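# Close the cardboard box by folding and tucking the strip

## Task

Complete the closing of the cardboard box. Bend the closing strip along the lid's free edge down over the front wall, and push its two side flaps into the side walls so they keep the strip in place (a little spring-back is acceptable). The box must end up resting flat on the table on either its base or its lid (its two biggest faces), with its walls upright and still locked. A half-finished box, or one whose strip springs back more than slightly, can still get partial credit. The task fails if a side flap is pushed into or through the top edge of a side wall.

## Robot and tools

Robot: two arms, left_arm and right_arm, each with a two-finger gripper. Root links in the scene frame: left_arm at (+0.002, +0.269, +0.018) m, right_arm at (+0.008, -0.287, +0.016) m, both nearly unrotated. The names are labels only and do not match image sides. Joint ranges (rad), base to hand: waist -2.618..3.054, shoulder 0..3.142, elbow 0..3.142, wrist pitch -1.571..1.571, wrist yaw -1.571..1.571, wrist roll -2.094..2.094. Elbows stop just before full extension.

Frames: the scene frame has its origin at table-top height, midway between the arms and roughly 5-10 cm inside the table's near edge. +x points out across the table, +z up, and left_arm sits on the +y side. Each gripper has its own axes: fingers extend along its +z, and they close and open along its y. The reported end_effector_position is the point between the finger pads, about 1 cm short of the tips.

execute_actions(actions): actions is a list of actions. Each action is a table of at most 15 rows, and each row lasts one control step of 1/30 s. If there are fewer than 15 rows, the last row is held for the remaining steps. A row is one flat list of 14 numbers, each in [-1, 1], always for both arms: left dx, dy, dz, rx, ry, rz, opening, then right dx, dy, dz, rx, ry, rz, opening. dx..rz are an offset, not a pose: they are measured in that gripper's own axes from its measured pose at the start of the action (for a call's first action, the last pose a result reported). Rows do not add up; each is relative to that same start. Scale: 1.0 equals 0.6 m for dx, dy, dz, and 180 degrees for the rotation vector rx, ry, rz. Opening is absolute, not an offset: +1 is fully open (0.093 m), -1 is closed. An empty list just returns the current state and images.

move(target, speed, blocking): target is one 14-number row with the same layout, scale and gripper-axis offsets, measured from the pose in the most recent result that showed one. Each gripper follows a straight line to its target; both paths finish together and take 0.5-10 s, and paths that would need longer are cut off after 10 s. The shorter rotation is chosen. speed is in m/s, from 0.002 to 0.5, default 0.25; turning is capped at twice that value in rad/s. Openings are sent when the move begins. Moves do not slow down for obstacles or the other arm, grippers can lag, wander or overshoot speed (especially when the arm is nearly straight), and faster or deeper-past-contact targets hit harder. The move ends when everything is at rest, or 5 s after the paths end. With blocking=false you get a result after 0.5 s while motion continues; until a result shows it has ended, use wait or stop before sending new rows or moves.

wait(seconds): 0 to 10; arms keep their last command, and it returns early if a running move ends. stop(): brakes the current move to rest (needs braking distance; fingers keep moving). zoom_image(camera, region): camera is cam_high, cam_low, cam_left_wrist or cam_right_wrist; region is [x0, y0, x1, y1] in pixels of that camera's latest image, origin top-left, no bigger than 504x504. read_manual(section): only "licences"; moves nothing. finished_scene(scene): ends the given scene irreversibly and reports success.

Controller behaviour: each step, the commanded pose is limited to within 70 mm and 16 degrees of the measured pose, and position wins over orientation if both cannot be met. After an action the arm only travels to its last limited pose, so large moves need further commands. Joint friction can leave the hand up to about 31 mm short, and tiny commands may not move it at all. To keep an arm still, send the offset back to its desired pose in the first call of a reply and zeros afterwards, while always sending its intended opening.

Results: the state line gives each gripper's position (m) and quat_wxyz in the scene frame; printed positions drift at long reach. 'Hand target' lines show where the controller is heading. A 'pose unreachable' line means a clearance check altered or blocked that arm's command. The move line reports done, off_target, moving, held or fault, plus limits (paced = pose clipped; held = some steps blocked, after which the arm may surge fast) and distance to target. grip_measured is the gripper motor on the opening scale: pads meet near -0.94, each mm of object width adds about 0.0208, and each gripper has a fixed bias up to 0.02. Going further below an object's width reading squeezes harder (up to roughly 50-62 N per pad, less on thin parts); keep sending the same number to keep holding. Joint positions end with the opening in metres. Joint torques are noisy and offset. MOTOR HOT appears from 75 C; at 90 C that arm stops for 10 s; at 100 C it goes limp and falls. FAULT lines mark stops.

Cameras: cam_high, cam_low, cam_left_wrist, cam_right_wrist, all 504x504, returned in that order.

Avoid: knocking anything off the table, arm-to-arm collisions, hitting the base bar and plate (up to about 3 cm above the table, no warning), drops, slams and very hard pushes, and driving flaps into the side-wall top edges. The result must stay in place without the robot holding it, and everything must settle soon after finishing.

Each tool is called after "Request:" as name([rows], argument=value, ...), one row to a line, values as JSON.

## Session

Request:
execute_actions(actions=[])

Scene clock: 0.00 s.
left_arm: end_effector_position=(+0.3763, +0.3088, +0.4194) grip_measured=+0.990 end_effector_quat_wxyz=(+0.703, -0.036, +0.710, +0.032) | right_arm: end_effector_position=(+0.3884, -0.2898, +0.4209) grip_measured=+1.000 end_effector_quat_wxyz=(+0.710, +0.011, +0.703, +0.026)
Joint positions: left_arm=[-0.005  1.039  1.055 -0.017 -0.016  0.012  0.093] | right_arm=[-0.016  1.041  1.054  0.017  0.013  0.017  0.093]
Joint velocities: left_arm=[-0.007  0.007 -0.027  0.007 -0.007 -0.066 -0.   ] | right_arm=[-0.002  0.002 -0.007 -0.022 -0.007  0.022  0.   ]
Joint torques (N m, as the arm reports them, + toward a larger angle): no reading
Motor temperatures (°C, as the motors report them): left_arm=[24 23 23 21 24 23] | right_arm=[25 23 24 24 22 24]
Hand target (left_arm): +0.376, +0.309, +0.419; +0.703, -0.036, +0.710, +0.032
Hand target (right_arm): +0.388, -0.290, +0.421; +0.710, +0.011, +0.703, +0.026

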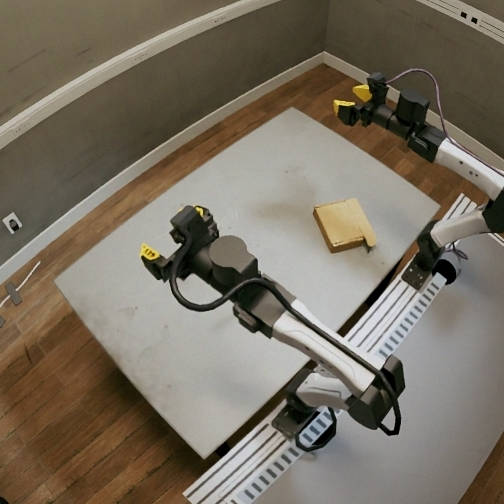

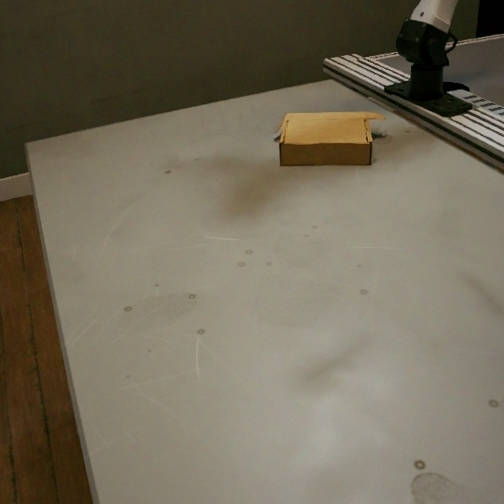

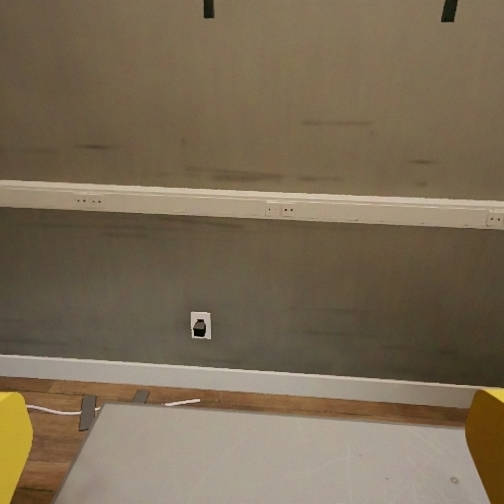

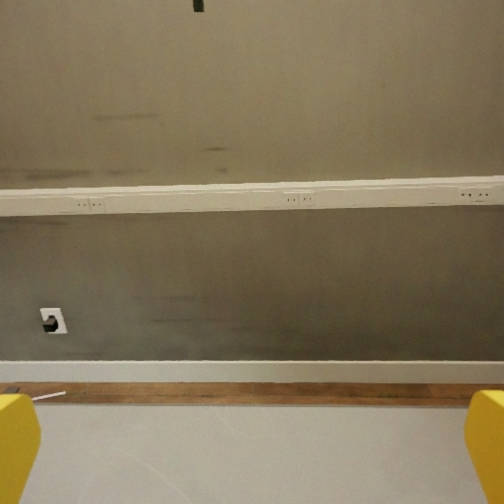

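Request:
zoom_image(camera="cam_high", region=[290, 170, 400, 280])

Request:
zoom_image(camera="cam_low", region=[250, 80, 410, 190])

Region (290, 170, 400, 280) of cam_high's 504x504 image, scaled by 4.582, with more detail than that image has.

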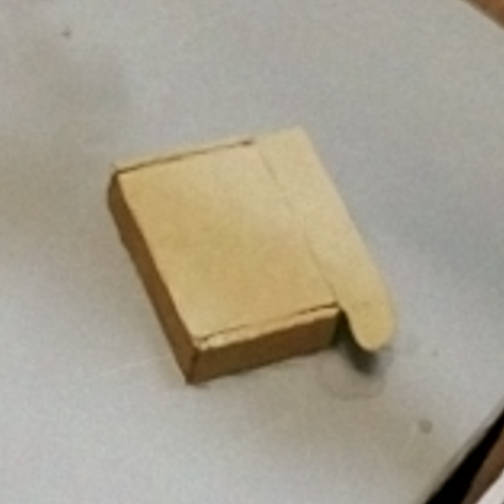

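Region (250, 80, 410, 190) of cam_low's 504x504 image, scaled by 3.150, with more detail than that image has; it fills the top 346 rows of this view, and the rest is white.

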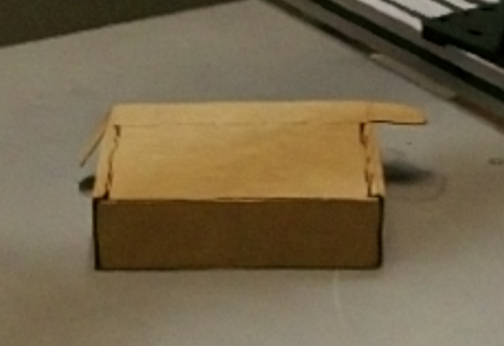

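Request:
move(target=[0,0,0,0,0,0,1, 0.12,0.23,-0.3,0,0.5,0,1])

Scene clock: 13.53 s.
left_arm: end_effector_position=(+0.3763, +0.3088, +0.4194) grip_measured=+0.990 end_effector_quat_wxyz=(+0.703, -0.036, +0.710, +0.032) | right_arm: end_effector_position=(+0.2138, -0.1500, +0.3617) grip_measured=+1.000 end_effector_quat_wxyz=(+0.241, -0.015, +0.955, +0.170)
Joint positions: left_arm=[-0.005  1.039  1.055 -0.017 -0.016  0.012  0.093] | right_arm=[ 0.628  1.252  1.811 -1.537  0.059  0.619  0.093]
Joint velocities: left_arm=[ 0.017 -0.012 -0.007  0.022 -0.037  0.007 -0.001] | right_arm=[-0.032 -0.012  0.017  0.007 -0.051 -0.007  0.   ]
Joint torques (N m, as the arm reports them, + toward a larger angle): left_arm=[-0.72 -3.32  9.15  2.77 -0.05  0.07] | right_arm=[-0.55 -3.77  3.72  1.29 -0.23 -0.06]
Motor temperatures (°C, as the motors report them): left_arm=[24 24 25 26 24 23] | right_arm=[25 24 27 29 22 24]
Hand target (left_arm): +0.376, +0.309, +0.419; +0.703, -0.036, +0.710, +0.032
Hand target (right_arm): +0.208, -0.153, +0.353; +0.222, -0.010, +0.961, +0.167
Off the commanded pose (left_arm): 0.000 m, 0 deg.
Off the commanded pose (right_arm): 0.011 m, 32 deg; orientation clipped at the last step of the last action.
joint sent to its limit (right arm) — the command would take joint 4 (wrist pitch) past its lower limit, so that joint was sent only as far as its limit.
move: off_target (right_arm); limits=paced

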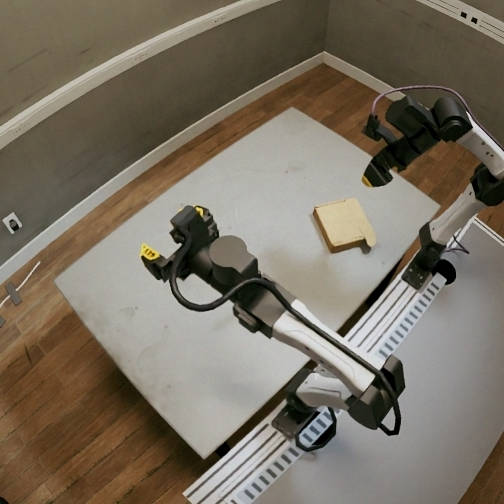

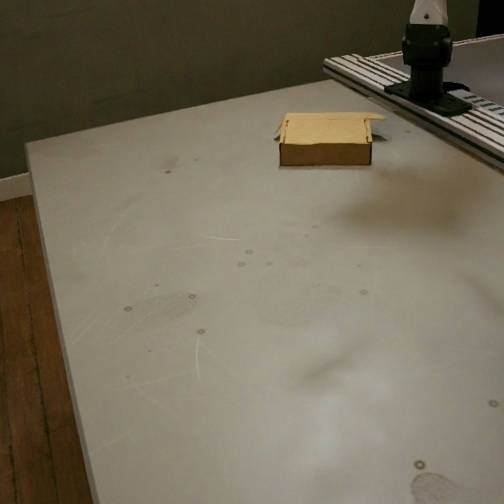

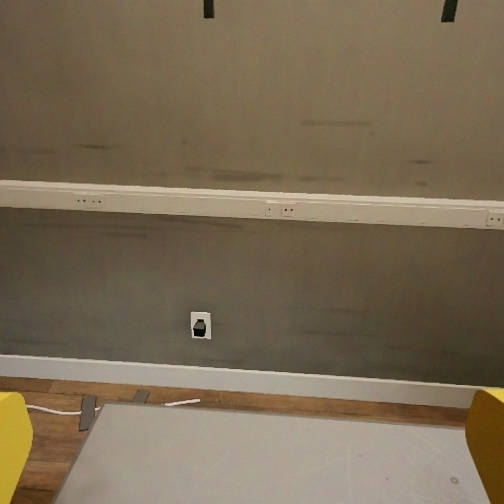

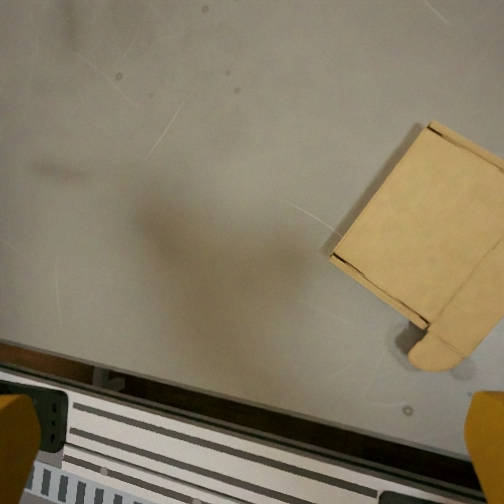

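Request:
move(target=[0,0,0,0,0,0,1, 0.011,-0.227,-0.012,0.107,-0.009,-0.019,1])

Scene clock: 48.40 s.
left_arm: end_effector_position=(+0.3763, +0.3088, +0.4194) grip_measured=+0.990 end_effector_quat_wxyz=(+0.703, -0.036, +0.710, +0.032) | right_arm: end_effector_position=(+0.2245, -0.2796, +0.3289) grip_measured=+1.000 end_effector_quat_wxyz=(+0.267, -0.002, +0.964, -0.003)
Joint positions: left_arm=[-0.005  1.039  1.055 -0.017 -0.016  0.012  0.093] | right_arm=[ 0.14   1.105  1.618 -1.538  0.134  0.14   0.093]
Joint velocities: left_arm=[-0.017 -0.002  0.012 -0.037  0.007 -0.125  0.001] | right_arm=[-0.002  0.012 -0.012 -0.125 -0.081 -0.022  0.   ]
Joint torques (N m, as the arm reports them, + toward a larger angle): left_arm=[-0.61 -3.33  9.11  2.72 -0.01  0.03] | right_arm=[-0.56 -2.56  3.88  1.44 -0.03 -0.16]
Motor temperatures (°C, as the motors report them): left_arm=[24 24 30 30 24 23] | right_arm=[25 25 26 29 22 24]
Hand target (left_arm): +0.376, +0.309, +0.419; +0.703, -0.036, +0.710, +0.032
Hand target (right_arm): +0.221, -0.282, +0.323; +0.262, -0.002, +0.965, -0.006
Off the commanded pose (left_arm): 0.000 m, 0 deg.
Off the commanded pose (right_arm): 0.009 m, 1 deg.
move: done

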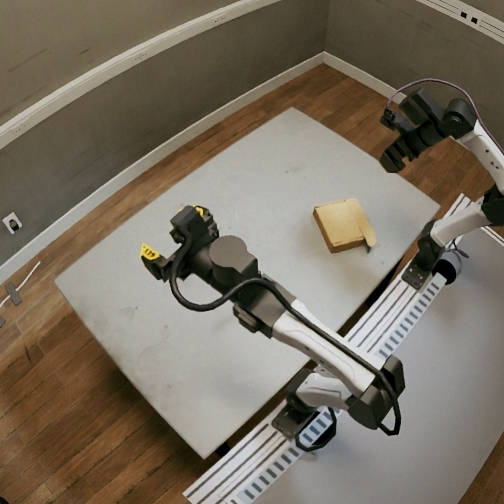

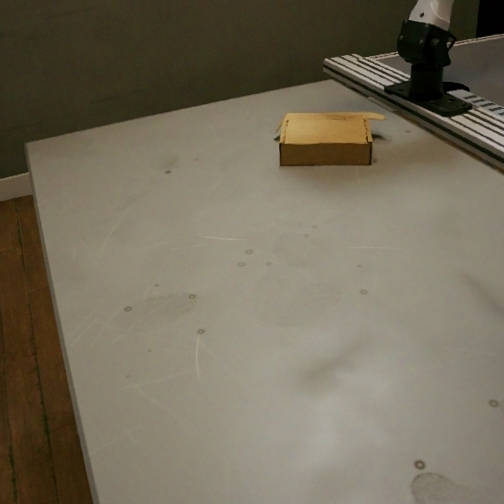

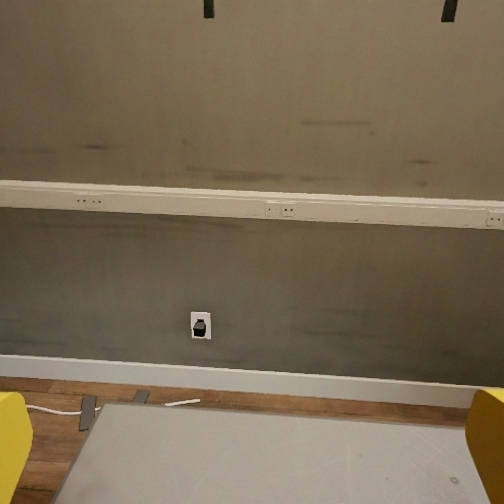

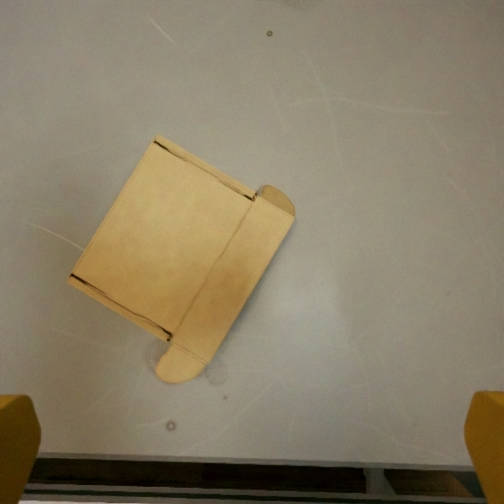

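Request:
move(target=[0,0,0,0,0,0,1, 0.214,-0.084,0.356,-0.255,-0.1975,-0.2107,1])

Scene clock: 74.73 s.
left_arm: end_effector_position=(+0.3763, +0.3088, +0.4194) grip_measured=+0.990 end_effector_quat_wxyz=(+0.703, -0.036, +0.710, +0.032) | right_arm: end_effector_position=(+0.2227, -0.3364, +0.0813) grip_measured=+1.000 end_effector_quat_wxyz=(+0.446, -0.377, +0.776, +0.238)
Joint positions: left_arm=[-0.005  1.039  1.055 -0.017 -0.016  0.012  0.093] | right_arm=[-0.965  1.636  0.738 -1.097 -0.986 -2.07   0.093]
Joint velocities: left_arm=[-0.002 -0.002  0.012 -0.037 -0.037 -0.022  0.001] | right_arm=[ 0.007 -0.002  0.017  0.022 -0.037  0.066  0.   ]
Joint torques (N m, as the arm reports them, + toward a larger angle): left_arm=[-0.67 -3.38  9.21  2.75 -0.03  0.07] | right_arm=[-0.43 -4.55  3.15 -0.53 -0.47 -0.16]
Motor temperatures (°C, as the motors report them): left_arm=[24 24 32 32 24 23] | right_arm=[25 24 26 30 22 24]
Hand target (left_arm): +0.376, +0.309, +0.419; +0.703, -0.036, +0.710, +0.032
Hand target (right_arm): +0.217, -0.334, +0.074; +0.439, -0.374, +0.779, +0.245
Off the commanded pose (left_arm): 0.000 m, 0 deg.
Off the commanded pose (right_arm): 0.005 m, 11 deg.
joint sent to its limit (right arm) — the command would take joint 6 (wrist roll) past its lower limit, so that joint was sent only as far as its limit.
move: off_target (right_arm)

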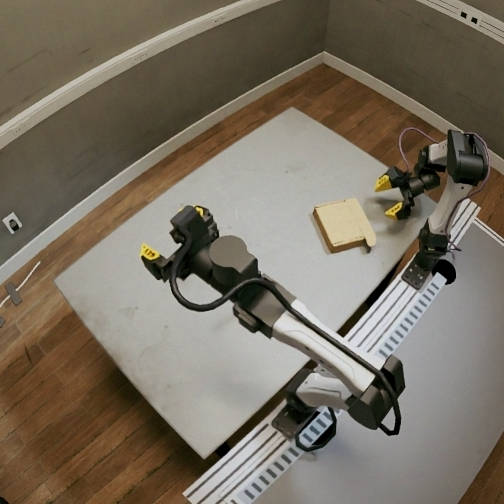

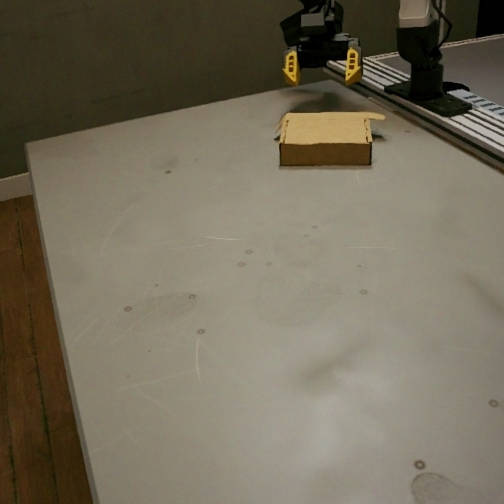

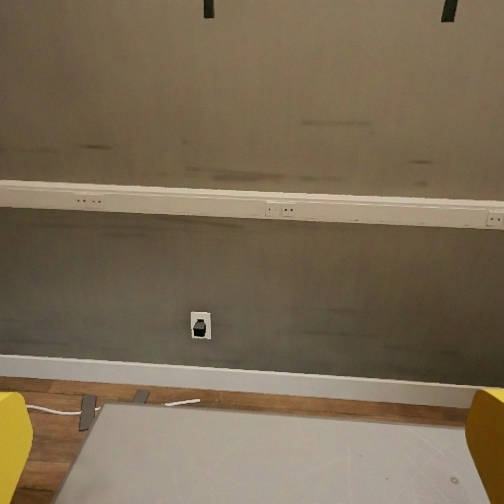

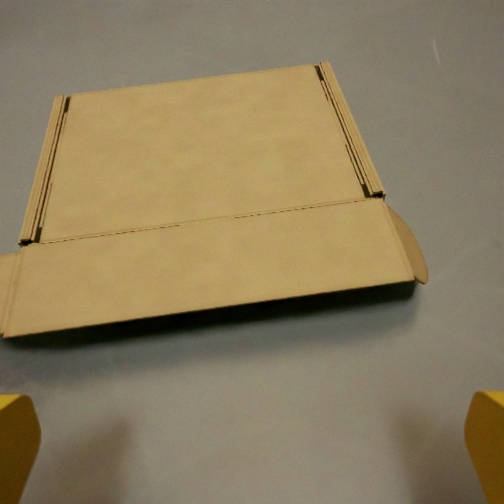

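Request:
move(target=[0,0,0,0,0,0,1, 0.09,0.035,0.05,0,-0.07,0,1], speed=0.1)

Scene clock: 83.17 s.
left_arm: end_effector_position=(+0.3763, +0.3088, +0.4194) grip_measured=+0.990 end_effector_quat_wxyz=(+0.703, -0.036, +0.710, +0.032) | right_arm: end_effector_position=(+0.2108, -0.3280, +0.0231) grip_measured=+1.000 end_effector_quat_wxyz=(+0.481, -0.325, +0.780, +0.233)
Joint positions: left_arm=[-0.005  1.039  1.055 -0.017 -0.016  0.012  0.093] | right_arm=[-1.039  1.825  0.551 -0.757 -1.058 -2.071  0.093]
Joint velocities: left_arm=[-0.007 -0.027  0.012 -0.125 -0.051  0.022  0.   ] | right_arm=[-0.012 -0.012  0.002  0.037  0.007 -0.051  0.   ]
Joint torques (N m, as the arm reports them, + toward a larger angle): left_arm=[-0.6  -3.37  9.03  2.75 -0.03  0.04] | right_arm=[-0.65 -4.49  0.87 -0.6  -0.61 -0.16]
Motor temperatures (°C, as the motors report them): left_arm=[24 24 33 33 24 23] | right_arm=[25 25 26 29 22 24]
Hand target (left_arm): +0.376, +0.309, +0.419; +0.703, -0.036, +0.710, +0.032
Hand target (right_arm): +0.205, -0.321, +0.020; +0.484, -0.312, +0.781, +0.243
Off the commanded pose (left_arm): 0.000 m, 0 deg.
Off the commanded pose (right_arm): 0.009 m, 10 deg.
joint sent to its limit (right arm) — the command would take joint 6 (wrist roll) past its lower limit, so that joint was sent only as far as its limit.
move: off_target (right_arm)

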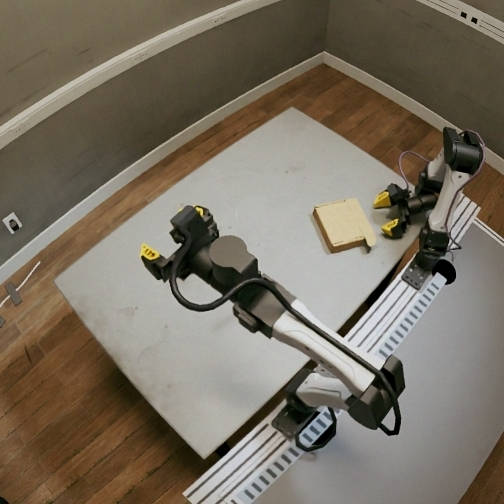

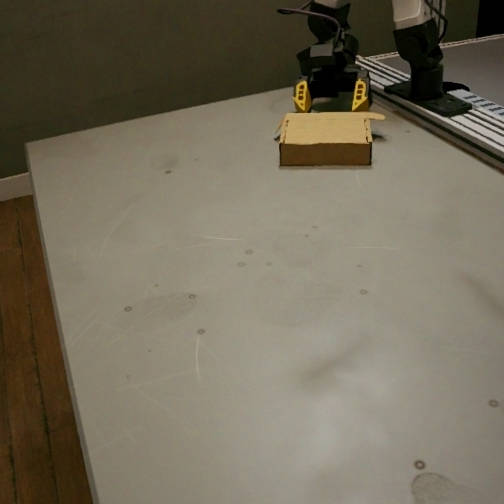

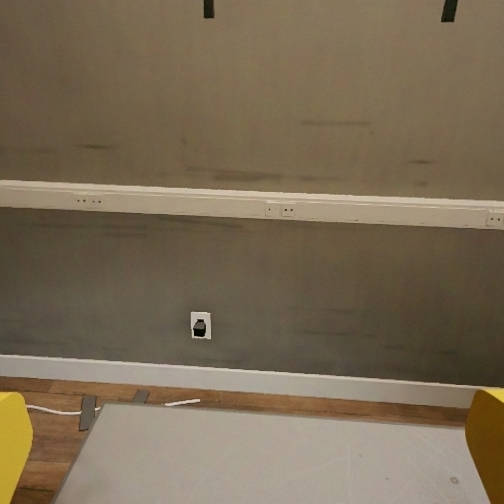

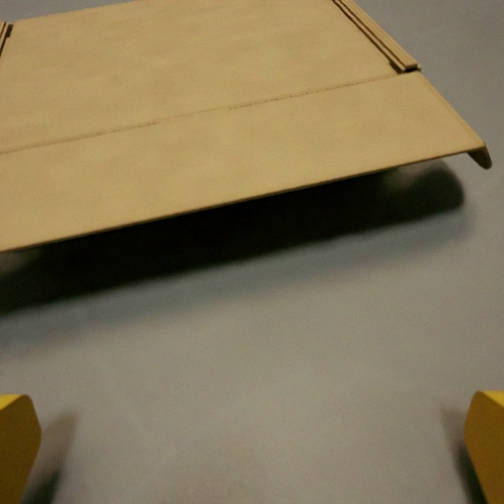

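Request:
move(target=[0,0,0,0,0,0,1, -0.1945,0.089,0.42,0,-0.04,0,1], speed=0.06)

Scene clock: 94.33 s.
left_arm: end_effector_position=(+0.3763, +0.3088, +0.4194) grip_measured=+0.990 end_effector_quat_wxyz=(+0.703, -0.036, +0.710, +0.032) | right_arm: end_effector_position=(+0.3609, -0.0899, +0.0412) grip_measured=+1.000 end_effector_quat_wxyz=(+0.548, -0.297, +0.738, +0.258)
Joint positions: left_arm=[-0.005  1.039  1.055 -0.017 -0.016  0.012  0.093] | right_arm=[ 0.27   2.077  0.41   1.35  -0.47  -0.129  0.093]
Joint velocities: left_arm=[ 0.002 -0.017 -0.012  0.051  0.022 -0.037 -0.001] | right_arm=[-0.002  0.007  0.007  0.022 -0.007 -0.007  0.   ]
Joint torques (N m, as the arm reports them, + toward a larger angle): left_arm=[-0.57 -3.28  9.18  2.76 -0.03  0.04] | right_arm=[ 1.29 -6.84  4.44  2.09 -0.12 -0.05]
Motor temperatures (°C, as the motors report them): left_arm=[24 25 33 33 24 23] | right_arm=[25 25 26 29 22 24]
Hand target (left_arm): +0.376, +0.309, +0.419; +0.703, -0.036, +0.710, +0.032
Hand target (right_arm): +0.364, -0.085, +0.038; +0.545, -0.296, +0.741, +0.259
Off the commanded pose (left_arm): 0.000 m, 0 deg.
Off the commanded pose (right_arm): 0.018 m, 3 deg.
move: off_target (right_arm)

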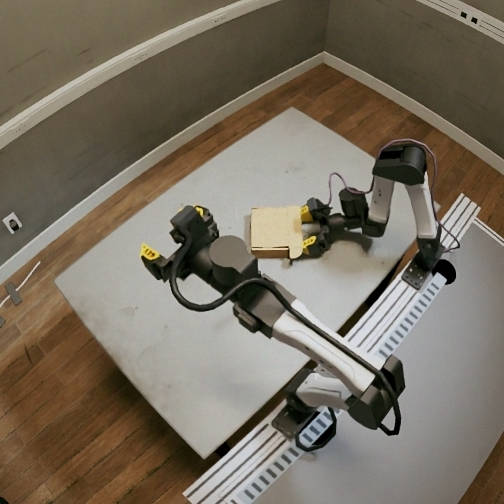

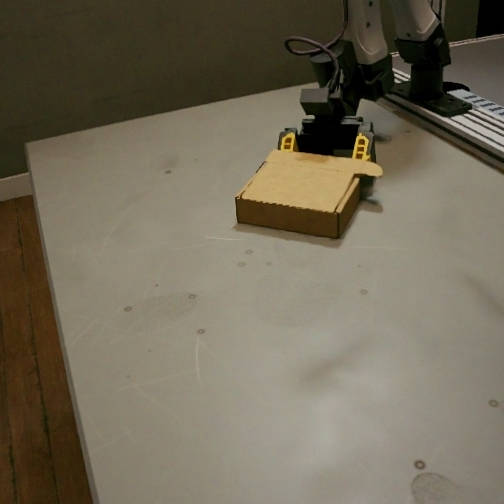

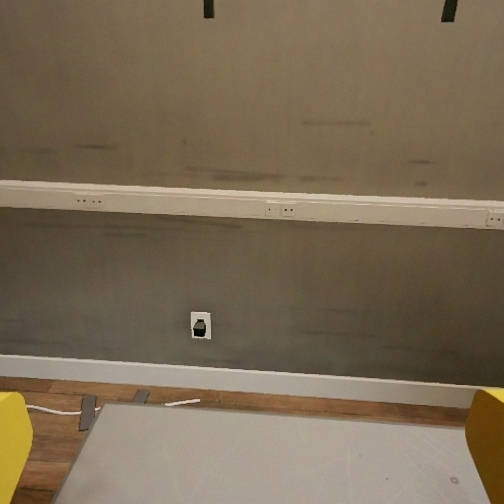

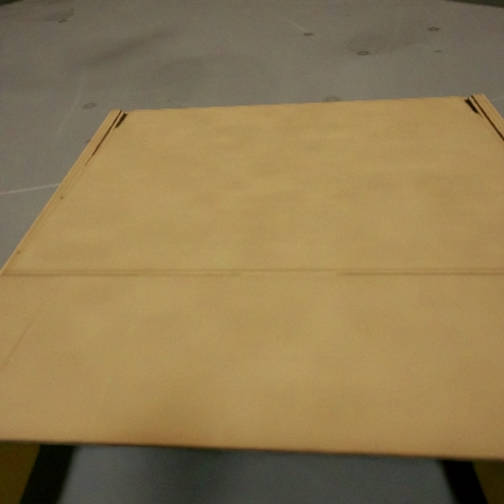

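Request:
move(target=[0,0,0,0,0,0,1, 0,0,-0.17,0,0,0,1], speed=0.1)

Request:
move(target=[0,0,0,0,0,0,1, -0.15,0,0,0,0.12,0,1], speed=0.15)

Scene clock: 100.97 s.
left_arm: end_effector_position=(+0.3763, +0.3088, +0.4194) grip_measured=+0.990 end_effector_quat_wxyz=(+0.703, -0.036, +0.710, +0.032) | right_arm: end_effector_position=(+0.3052, -0.1621, +0.0761) grip_measured=+1.000 end_effector_quat_wxyz=(+0.560, -0.301, +0.731, +0.249)
Joint positions: left_arm=[-0.005  1.039  1.055 -0.017 -0.016  0.012  0.093] | right_arm=[ 0.004  1.701  0.128  1.223 -0.712 -0.245  0.093]
Joint velocities: left_arm=[ 0.002 -0.002 -0.007 -0.095 -0.022 -0.007 -0.   ] | right_arm=[-0.012 -0.007 -0.027  0.007 -0.022  0.051  0.   ]
Joint torques (N m, as the arm reports them, + toward a larger angle): left_arm=[-0.66 -3.3   9.02  2.74 -0.03  0.05] | right_arm=[-0.66 -6.15  1.95  1.78 -0.37 -0.16]
Motor temperatures (°C, as the motors report them): left_arm=[24 25 34 34 24 23] | right_arm=[25 26 26 31 22 24]
Hand target (left_arm): +0.376, +0.309, +0.419; +0.703, -0.036, +0.710, +0.032
Hand target (right_arm): +0.296, -0.163, +0.069; +0.547, -0.299, +0.739, +0.255
Off the commanded pose (left_arm): 0.000 m, 0 deg.
Off the commanded pose (right_arm): 0.014 m, 2 deg.
move: off_target (right_arm)

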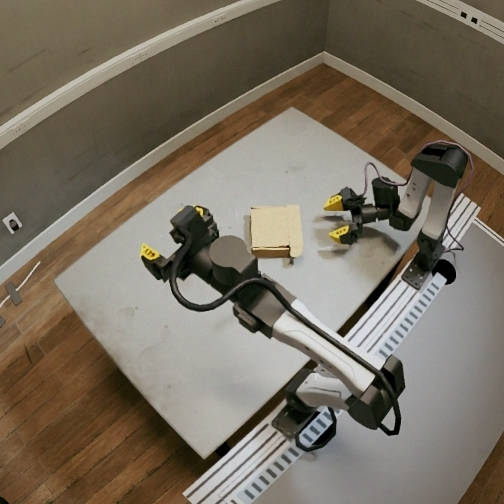

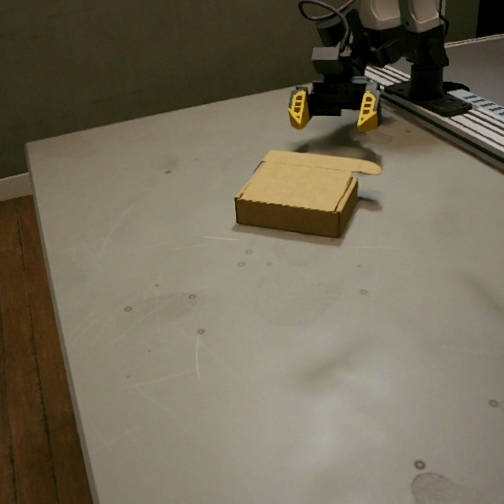

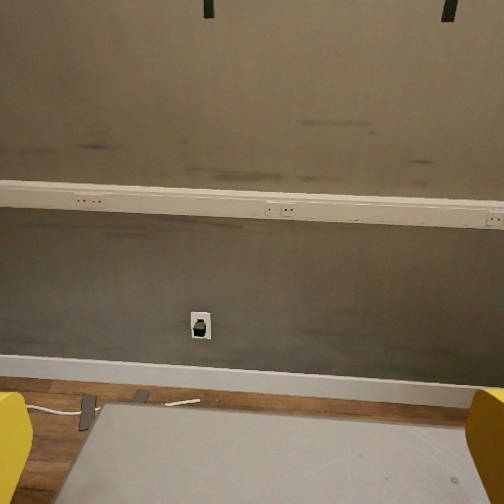

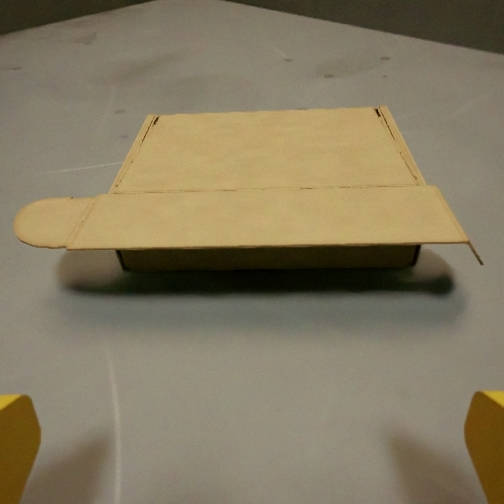

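Scene clock: 102.93 s.
left_arm: end_effector_position=(+0.3763, +0.3088, +0.4194) grip_measured=+0.990 end_effector_quat_wxyz=(+0.703, -0.036, +0.710, +0.032) | right_arm: end_effector_position=(+0.3237, -0.1493, +0.1661) grip_measured=+1.000 end_effector_quat_wxyz=(+0.426, -0.335, +0.819, +0.188)
Joint positions: left_arm=[-0.005  1.039  1.055 -0.017 -0.016  0.012  0.093] | right_arm=[ 0.159  1.177  0.689 -0.208 -0.456 -0.37   0.093]
Joint velocities: left_arm=[-0.007  0.007  0.007  0.022 -0.007 -0.022 -0.   ] | right_arm=[-0.002  0.012 -0.002  0.022  0.007 -0.081  0.   ]
Joint torques (N m, as the arm reports them, + toward a larger angle): left_arm=[-0.57 -3.36  9.15  2.73  0.    0.03] | right_arm=[ 1.42 -3.04  8.35  1.58 -0.15 -0.16]
Motor temperatures (°C, as the motors report them): left_arm=[24 25 34 34 24 23] | right_arm=[25 26 26 31 22 24]
Hand target (left_arm): +0.376, +0.309, +0.419; +0.703, -0.036, +0.710, +0.032
Hand target (right_arm): +0.323, -0.146, +0.164; +0.415, -0.341, +0.823, +0.187
Off the commanded pose (left_arm): 0.000 m, 0 deg.
Off the commanded pose (right_arm): 0.004 m, 2 deg.
move: done

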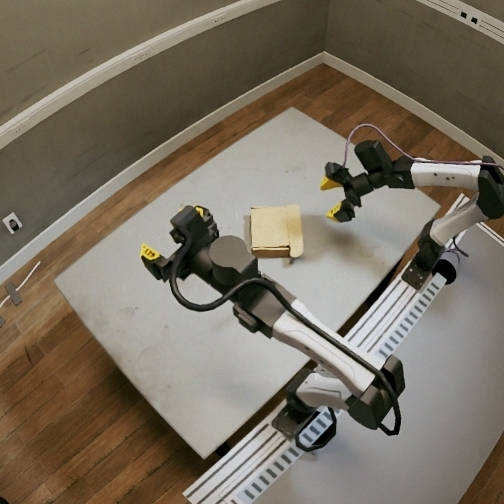

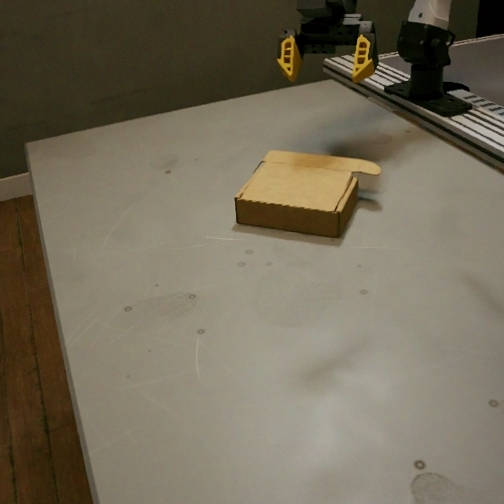

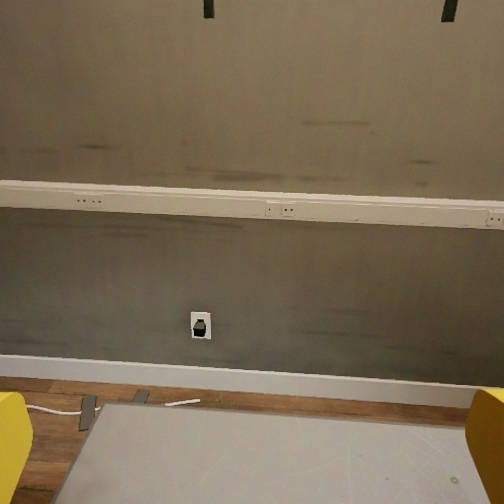

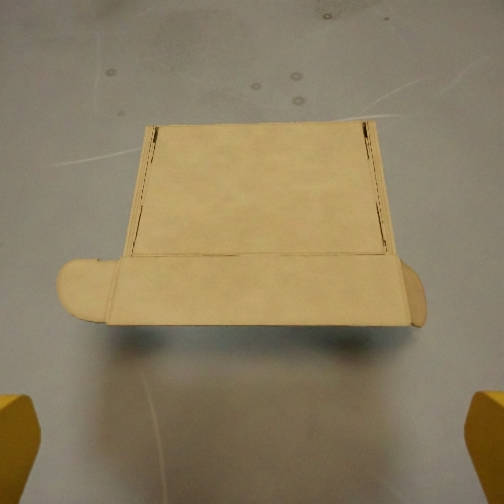

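Request:
move(target=[0.485,-0.612,-0.03,-0.18,0.472,-0.18,0.3, 0,0,-0.1,0,0,0,1])

Scene clock: 122.63 s.
left_arm: end_effector_position=(+0.3932, -0.0578, +0.1440) grip_measured=+0.302 end_effector_quat_wxyz=(+0.049, -0.385, +0.919, -0.073) | right_arm: end_effector_position=(+0.2914, -0.1842, +0.1917) grip_measured=+1.000 end_effector_quat_wxyz=(+0.419, -0.335, +0.823, +0.186)
Joint positions: left_arm=[-0.8    2.544  2.711 -1.57  -0.04  -1.504  0.06 ] | right_arm=[ 0.02   1.004  0.729 -0.488 -0.553 -0.481  0.093]
Joint velocities: left_arm=[-0.002  0.017  0.022 -0.066 -0.037 -0.022 -0.   ] | right_arm=[-0.002 -0.007  0.022  0.007  0.037 -0.051  0.   ]
Joint torques (N m, as the arm reports them, + toward a larger angle): left_arm=[ -1.47 -13.95   8.65   0.67  -0.04  -0.04] | right_arm=[-0.51 -3.89  8.78  1.46 -0.47 -0.15]
Motor temperatures (°C, as the motors report them): left_arm=[24 25 35 34 24 23] | right_arm=[25 26 31 32 22 24]
Hand target (left_arm): +0.388, -0.062, +0.137; +0.039, -0.385, +0.920, -0.066
Hand target (right_arm): +0.290, -0.186, +0.200; +0.425, -0.336, +0.820, +0.186
Off the commanded pose (left_arm): 0.014 m, 10 deg.
Off the commanded pose (right_arm): 0.009 m, 1 deg.
joint sent to its limit (left arm) — the command would take joint 4 (wrist pitch) past its lower limit, so that joint was sent only as far as its limit.
move: off_target (left_arm)

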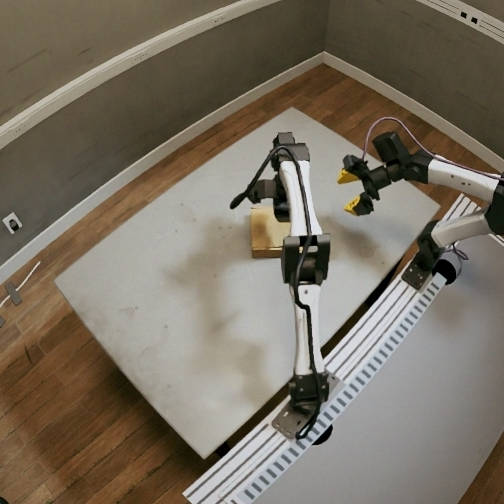

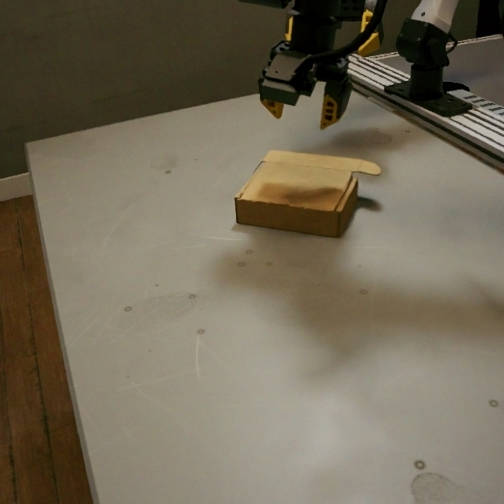

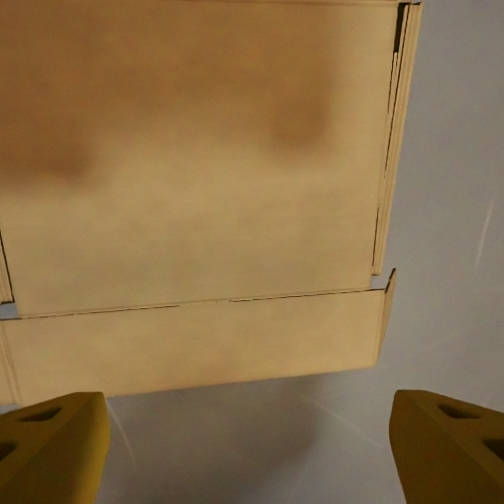

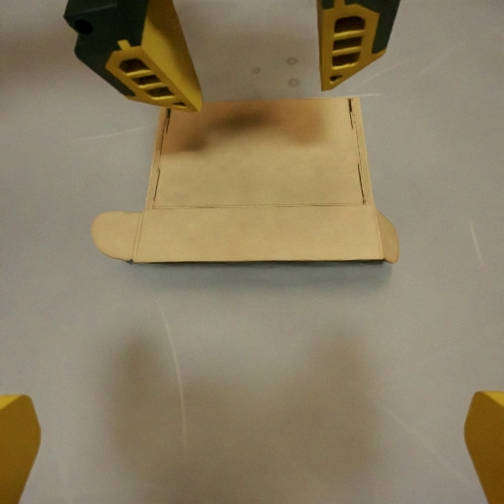

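Request:
move(target=[0.005,0.026,0.148,0.08,0,0,-1, 0,0,0,0,0,0,1], speed=0.06)

Scene clock: 132.93 s.
left_arm: end_effector_position=(+0.3968, -0.0649, +0.0602) grip_measured=-1.000 end_effector_quat_wxyz=(+0.102, -0.379, +0.900, -0.191) | right_arm: end_effector_position=(+0.2913, -0.1842, +0.1916) grip_measured=+1.000 end_effector_quat_wxyz=(+0.419, -0.335, +0.823, +0.186)
Joint positions: left_arm=[-0.8    2.191  1.675 -0.624 -0.032 -1.502  0.   ] | right_arm=[ 0.02   1.004  0.729 -0.489 -0.553 -0.481  0.093]
Joint velocities: left_arm=[ 0.007 -0.007 -0.017 -0.037 -0.095 -0.037  0.   ] | right_arm=[ 0.017  0.017  0.012  0.095 -0.037 -0.095  0.   ]
Joint torques (N m, as the arm reports them, + toward a larger angle): left_arm=[ -0.19 -14.32   5.87   1.68  -0.01   0.16] | right_arm=[ 0.29 -2.81  7.53  1.69 -0.34 -0.09]
Motor temperatures (°C, as the motors report them): left_arm=[24 31 34 31 24 23] | right_arm=[25 26 33 32 22 24]
Hand target (left_arm): +0.394, -0.061, +0.053; +0.098, -0.378, +0.901, -0.187
Hand target (right_arm): +0.291, -0.184, +0.192; +0.419, -0.335, +0.823, +0.186
Off the commanded pose (left_arm): 0.010 m, 1 deg.
Off the commanded pose (right_arm): 0.000 m, 0 deg.
move: done

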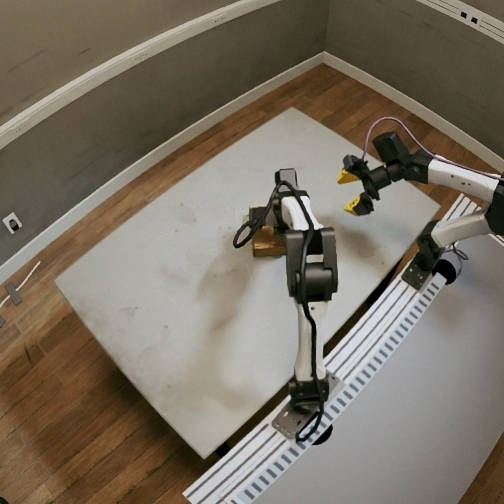

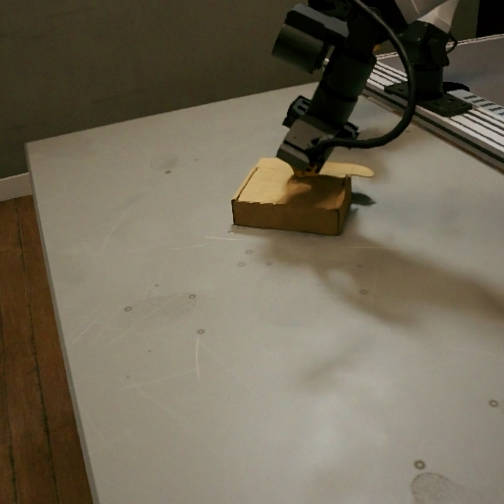

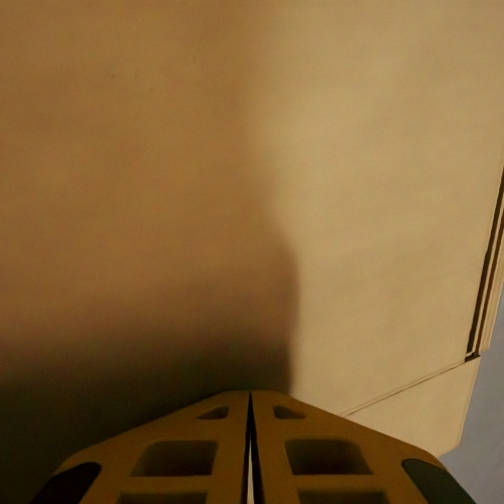

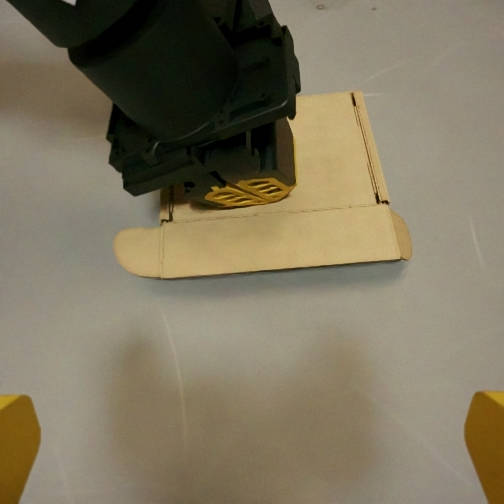

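Request:
move(target=[0,0,0.01,0,0,0,-1, 0.006,-0.232,0.278,0,0,0,-1], speed=0.15)

Request:
move(target=[0,0,0.01,0,0,0,-1, 0.08,0,0.058,0,0,0,-1], speed=0.06)

Scene clock: 183.27 s.
left_arm: end_effector_position=(+0.3970, -0.0650, +0.0601) grip_measured=-1.000 end_effector_quat_wxyz=(+0.103, -0.379, +0.899, -0.191) | right_arm: end_effector_position=(+0.4764, -0.1811, +0.0838) grip_measured=-0.972 end_effector_quat_wxyz=(+0.413, -0.333, +0.827, +0.184)
Joint positions: left_arm=[-0.8    2.191  1.674 -0.622 -0.032 -1.502  0.   ] | right_arm=[-0.014  1.907  1.095  0.021 -0.569 -0.51   0.   ]
Joint velocities: left_arm=[-0.012  0.002 -0.017  0.051 -0.007  0.022  0.   ] | right_arm=[ 0.007 -0.012 -0.012  0.051 -0.022 -0.022  0.   ]
Joint torques (N m, as the arm reports them, + toward a larger angle): left_arm=[ -0.6  -12.76   8.32   1.64  -0.08   0.1 ] | right_arm=[-0.33 -9.64  7.76  1.68 -0.48 -0.15]
Motor temperatures (°C, as the motors report them): left_arm=[24 44 32 30 24 23] | right_arm=[25 25 35 35 22 24]
Hand target (left_arm): +0.399, -0.066, +0.055; +0.102, -0.379, +0.900, -0.191
Hand target (right_arm): +0.482, -0.182, +0.085; +0.418, -0.336, +0.823, +0.185
Off the commanded pose (left_arm): 0.006 m, 0 deg.
Off the commanded pose (right_arm): 0.009 m, 1 deg.
move: done

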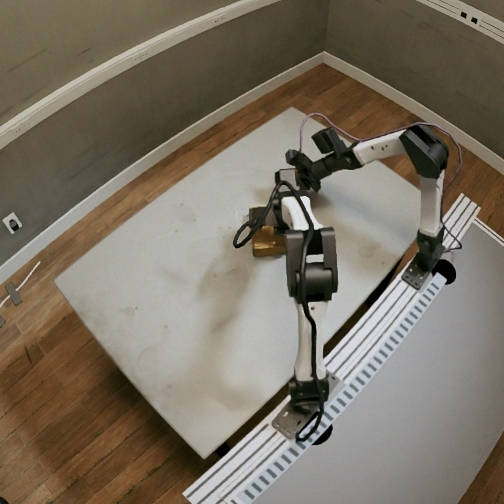

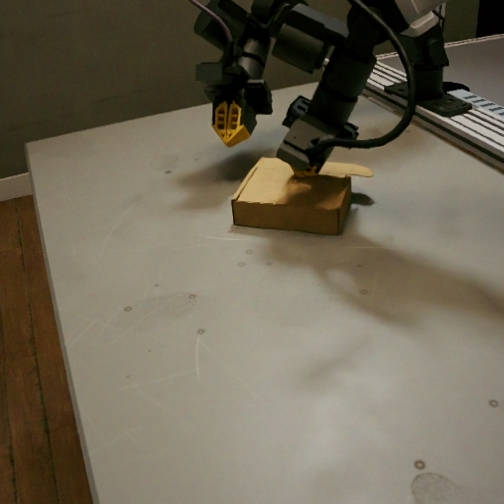

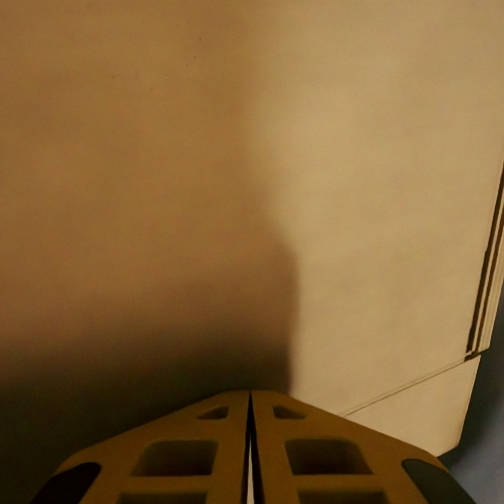

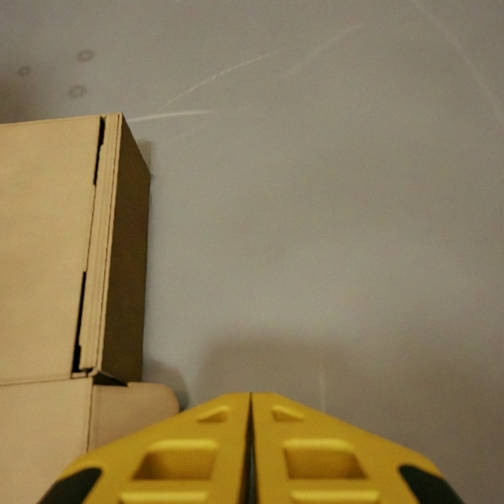

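Scene clock: 184.77 s.
left_arm: end_effector_position=(+0.3970, -0.0650, +0.0601) grip_measured=-1.000 end_effector_quat_wxyz=(+0.103, -0.379, +0.899, -0.191) | right_arm: end_effector_position=(+0.4846, -0.1794, +0.0411) grip_measured=-0.972 end_effector_quat_wxyz=(+0.430, -0.336, +0.819, +0.178)
Joint positions: left_arm=[-0.8    2.191  1.674 -0.622 -0.032 -1.502  0.   ] | right_arm=[-0.014  2.034  1.042  0.241 -0.569 -0.51   0.   ]
Joint velocities: left_arm=[-0.002  0.002 -0.002 -0.007 -0.051 -0.007  0.   ] | right_arm=[-0.002 -0.007  0.002 -0.037  0.022 -0.022  0.   ]
Joint torques (N m, as the arm reports them, + toward a larger angle): left_arm=[ -0.62 -12.79   8.33   1.67  -0.1    0.04] | right_arm=[ 0.01 -9.99  4.43  1.73 -0.36 -0.12]
Motor temperatures (°C, as the motors report them): left_arm=[24 44 32 30 24 23] | right_arm=[25 26 35 35 22 24]
Hand target (left_arm): +0.399, -0.067, +0.055; +0.103, -0.379, +0.899, -0.191
Hand target (right_arm): +0.474, -0.180, +0.025; +0.413, -0.333, +0.827, +0.184
Off the commanded pose (left_arm): 0.006 m, 0 deg.
Off the commanded pose (right_arm): 0.019 m, 2 deg.
move: off_target (right_arm)

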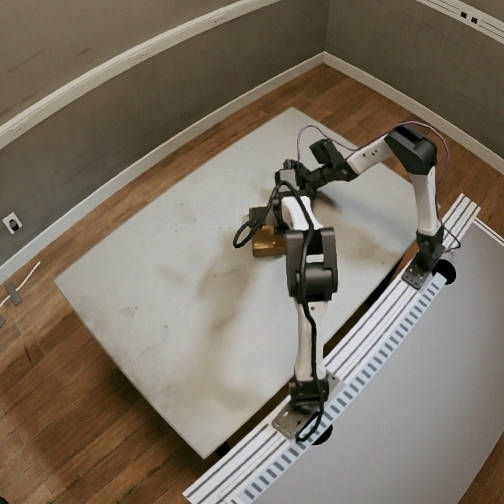

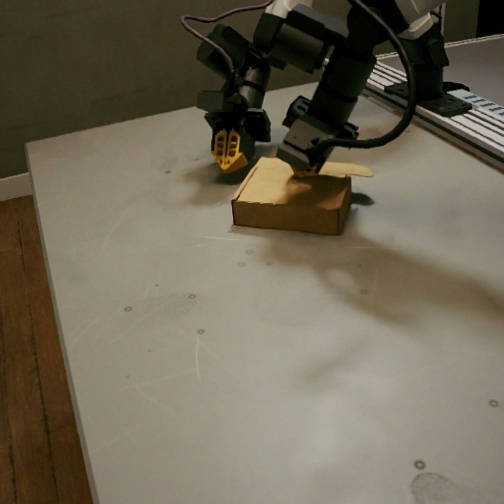

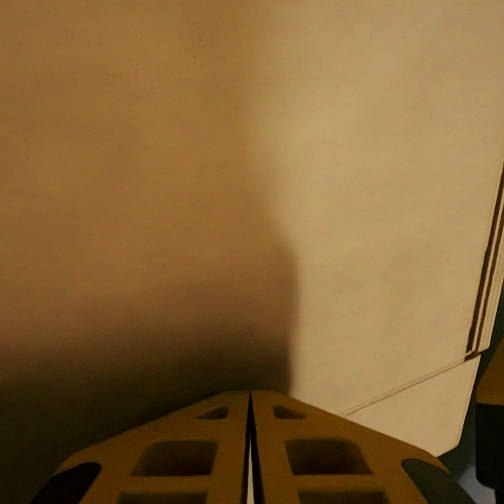

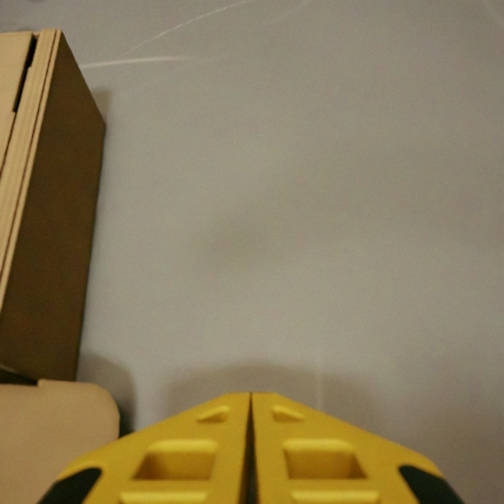

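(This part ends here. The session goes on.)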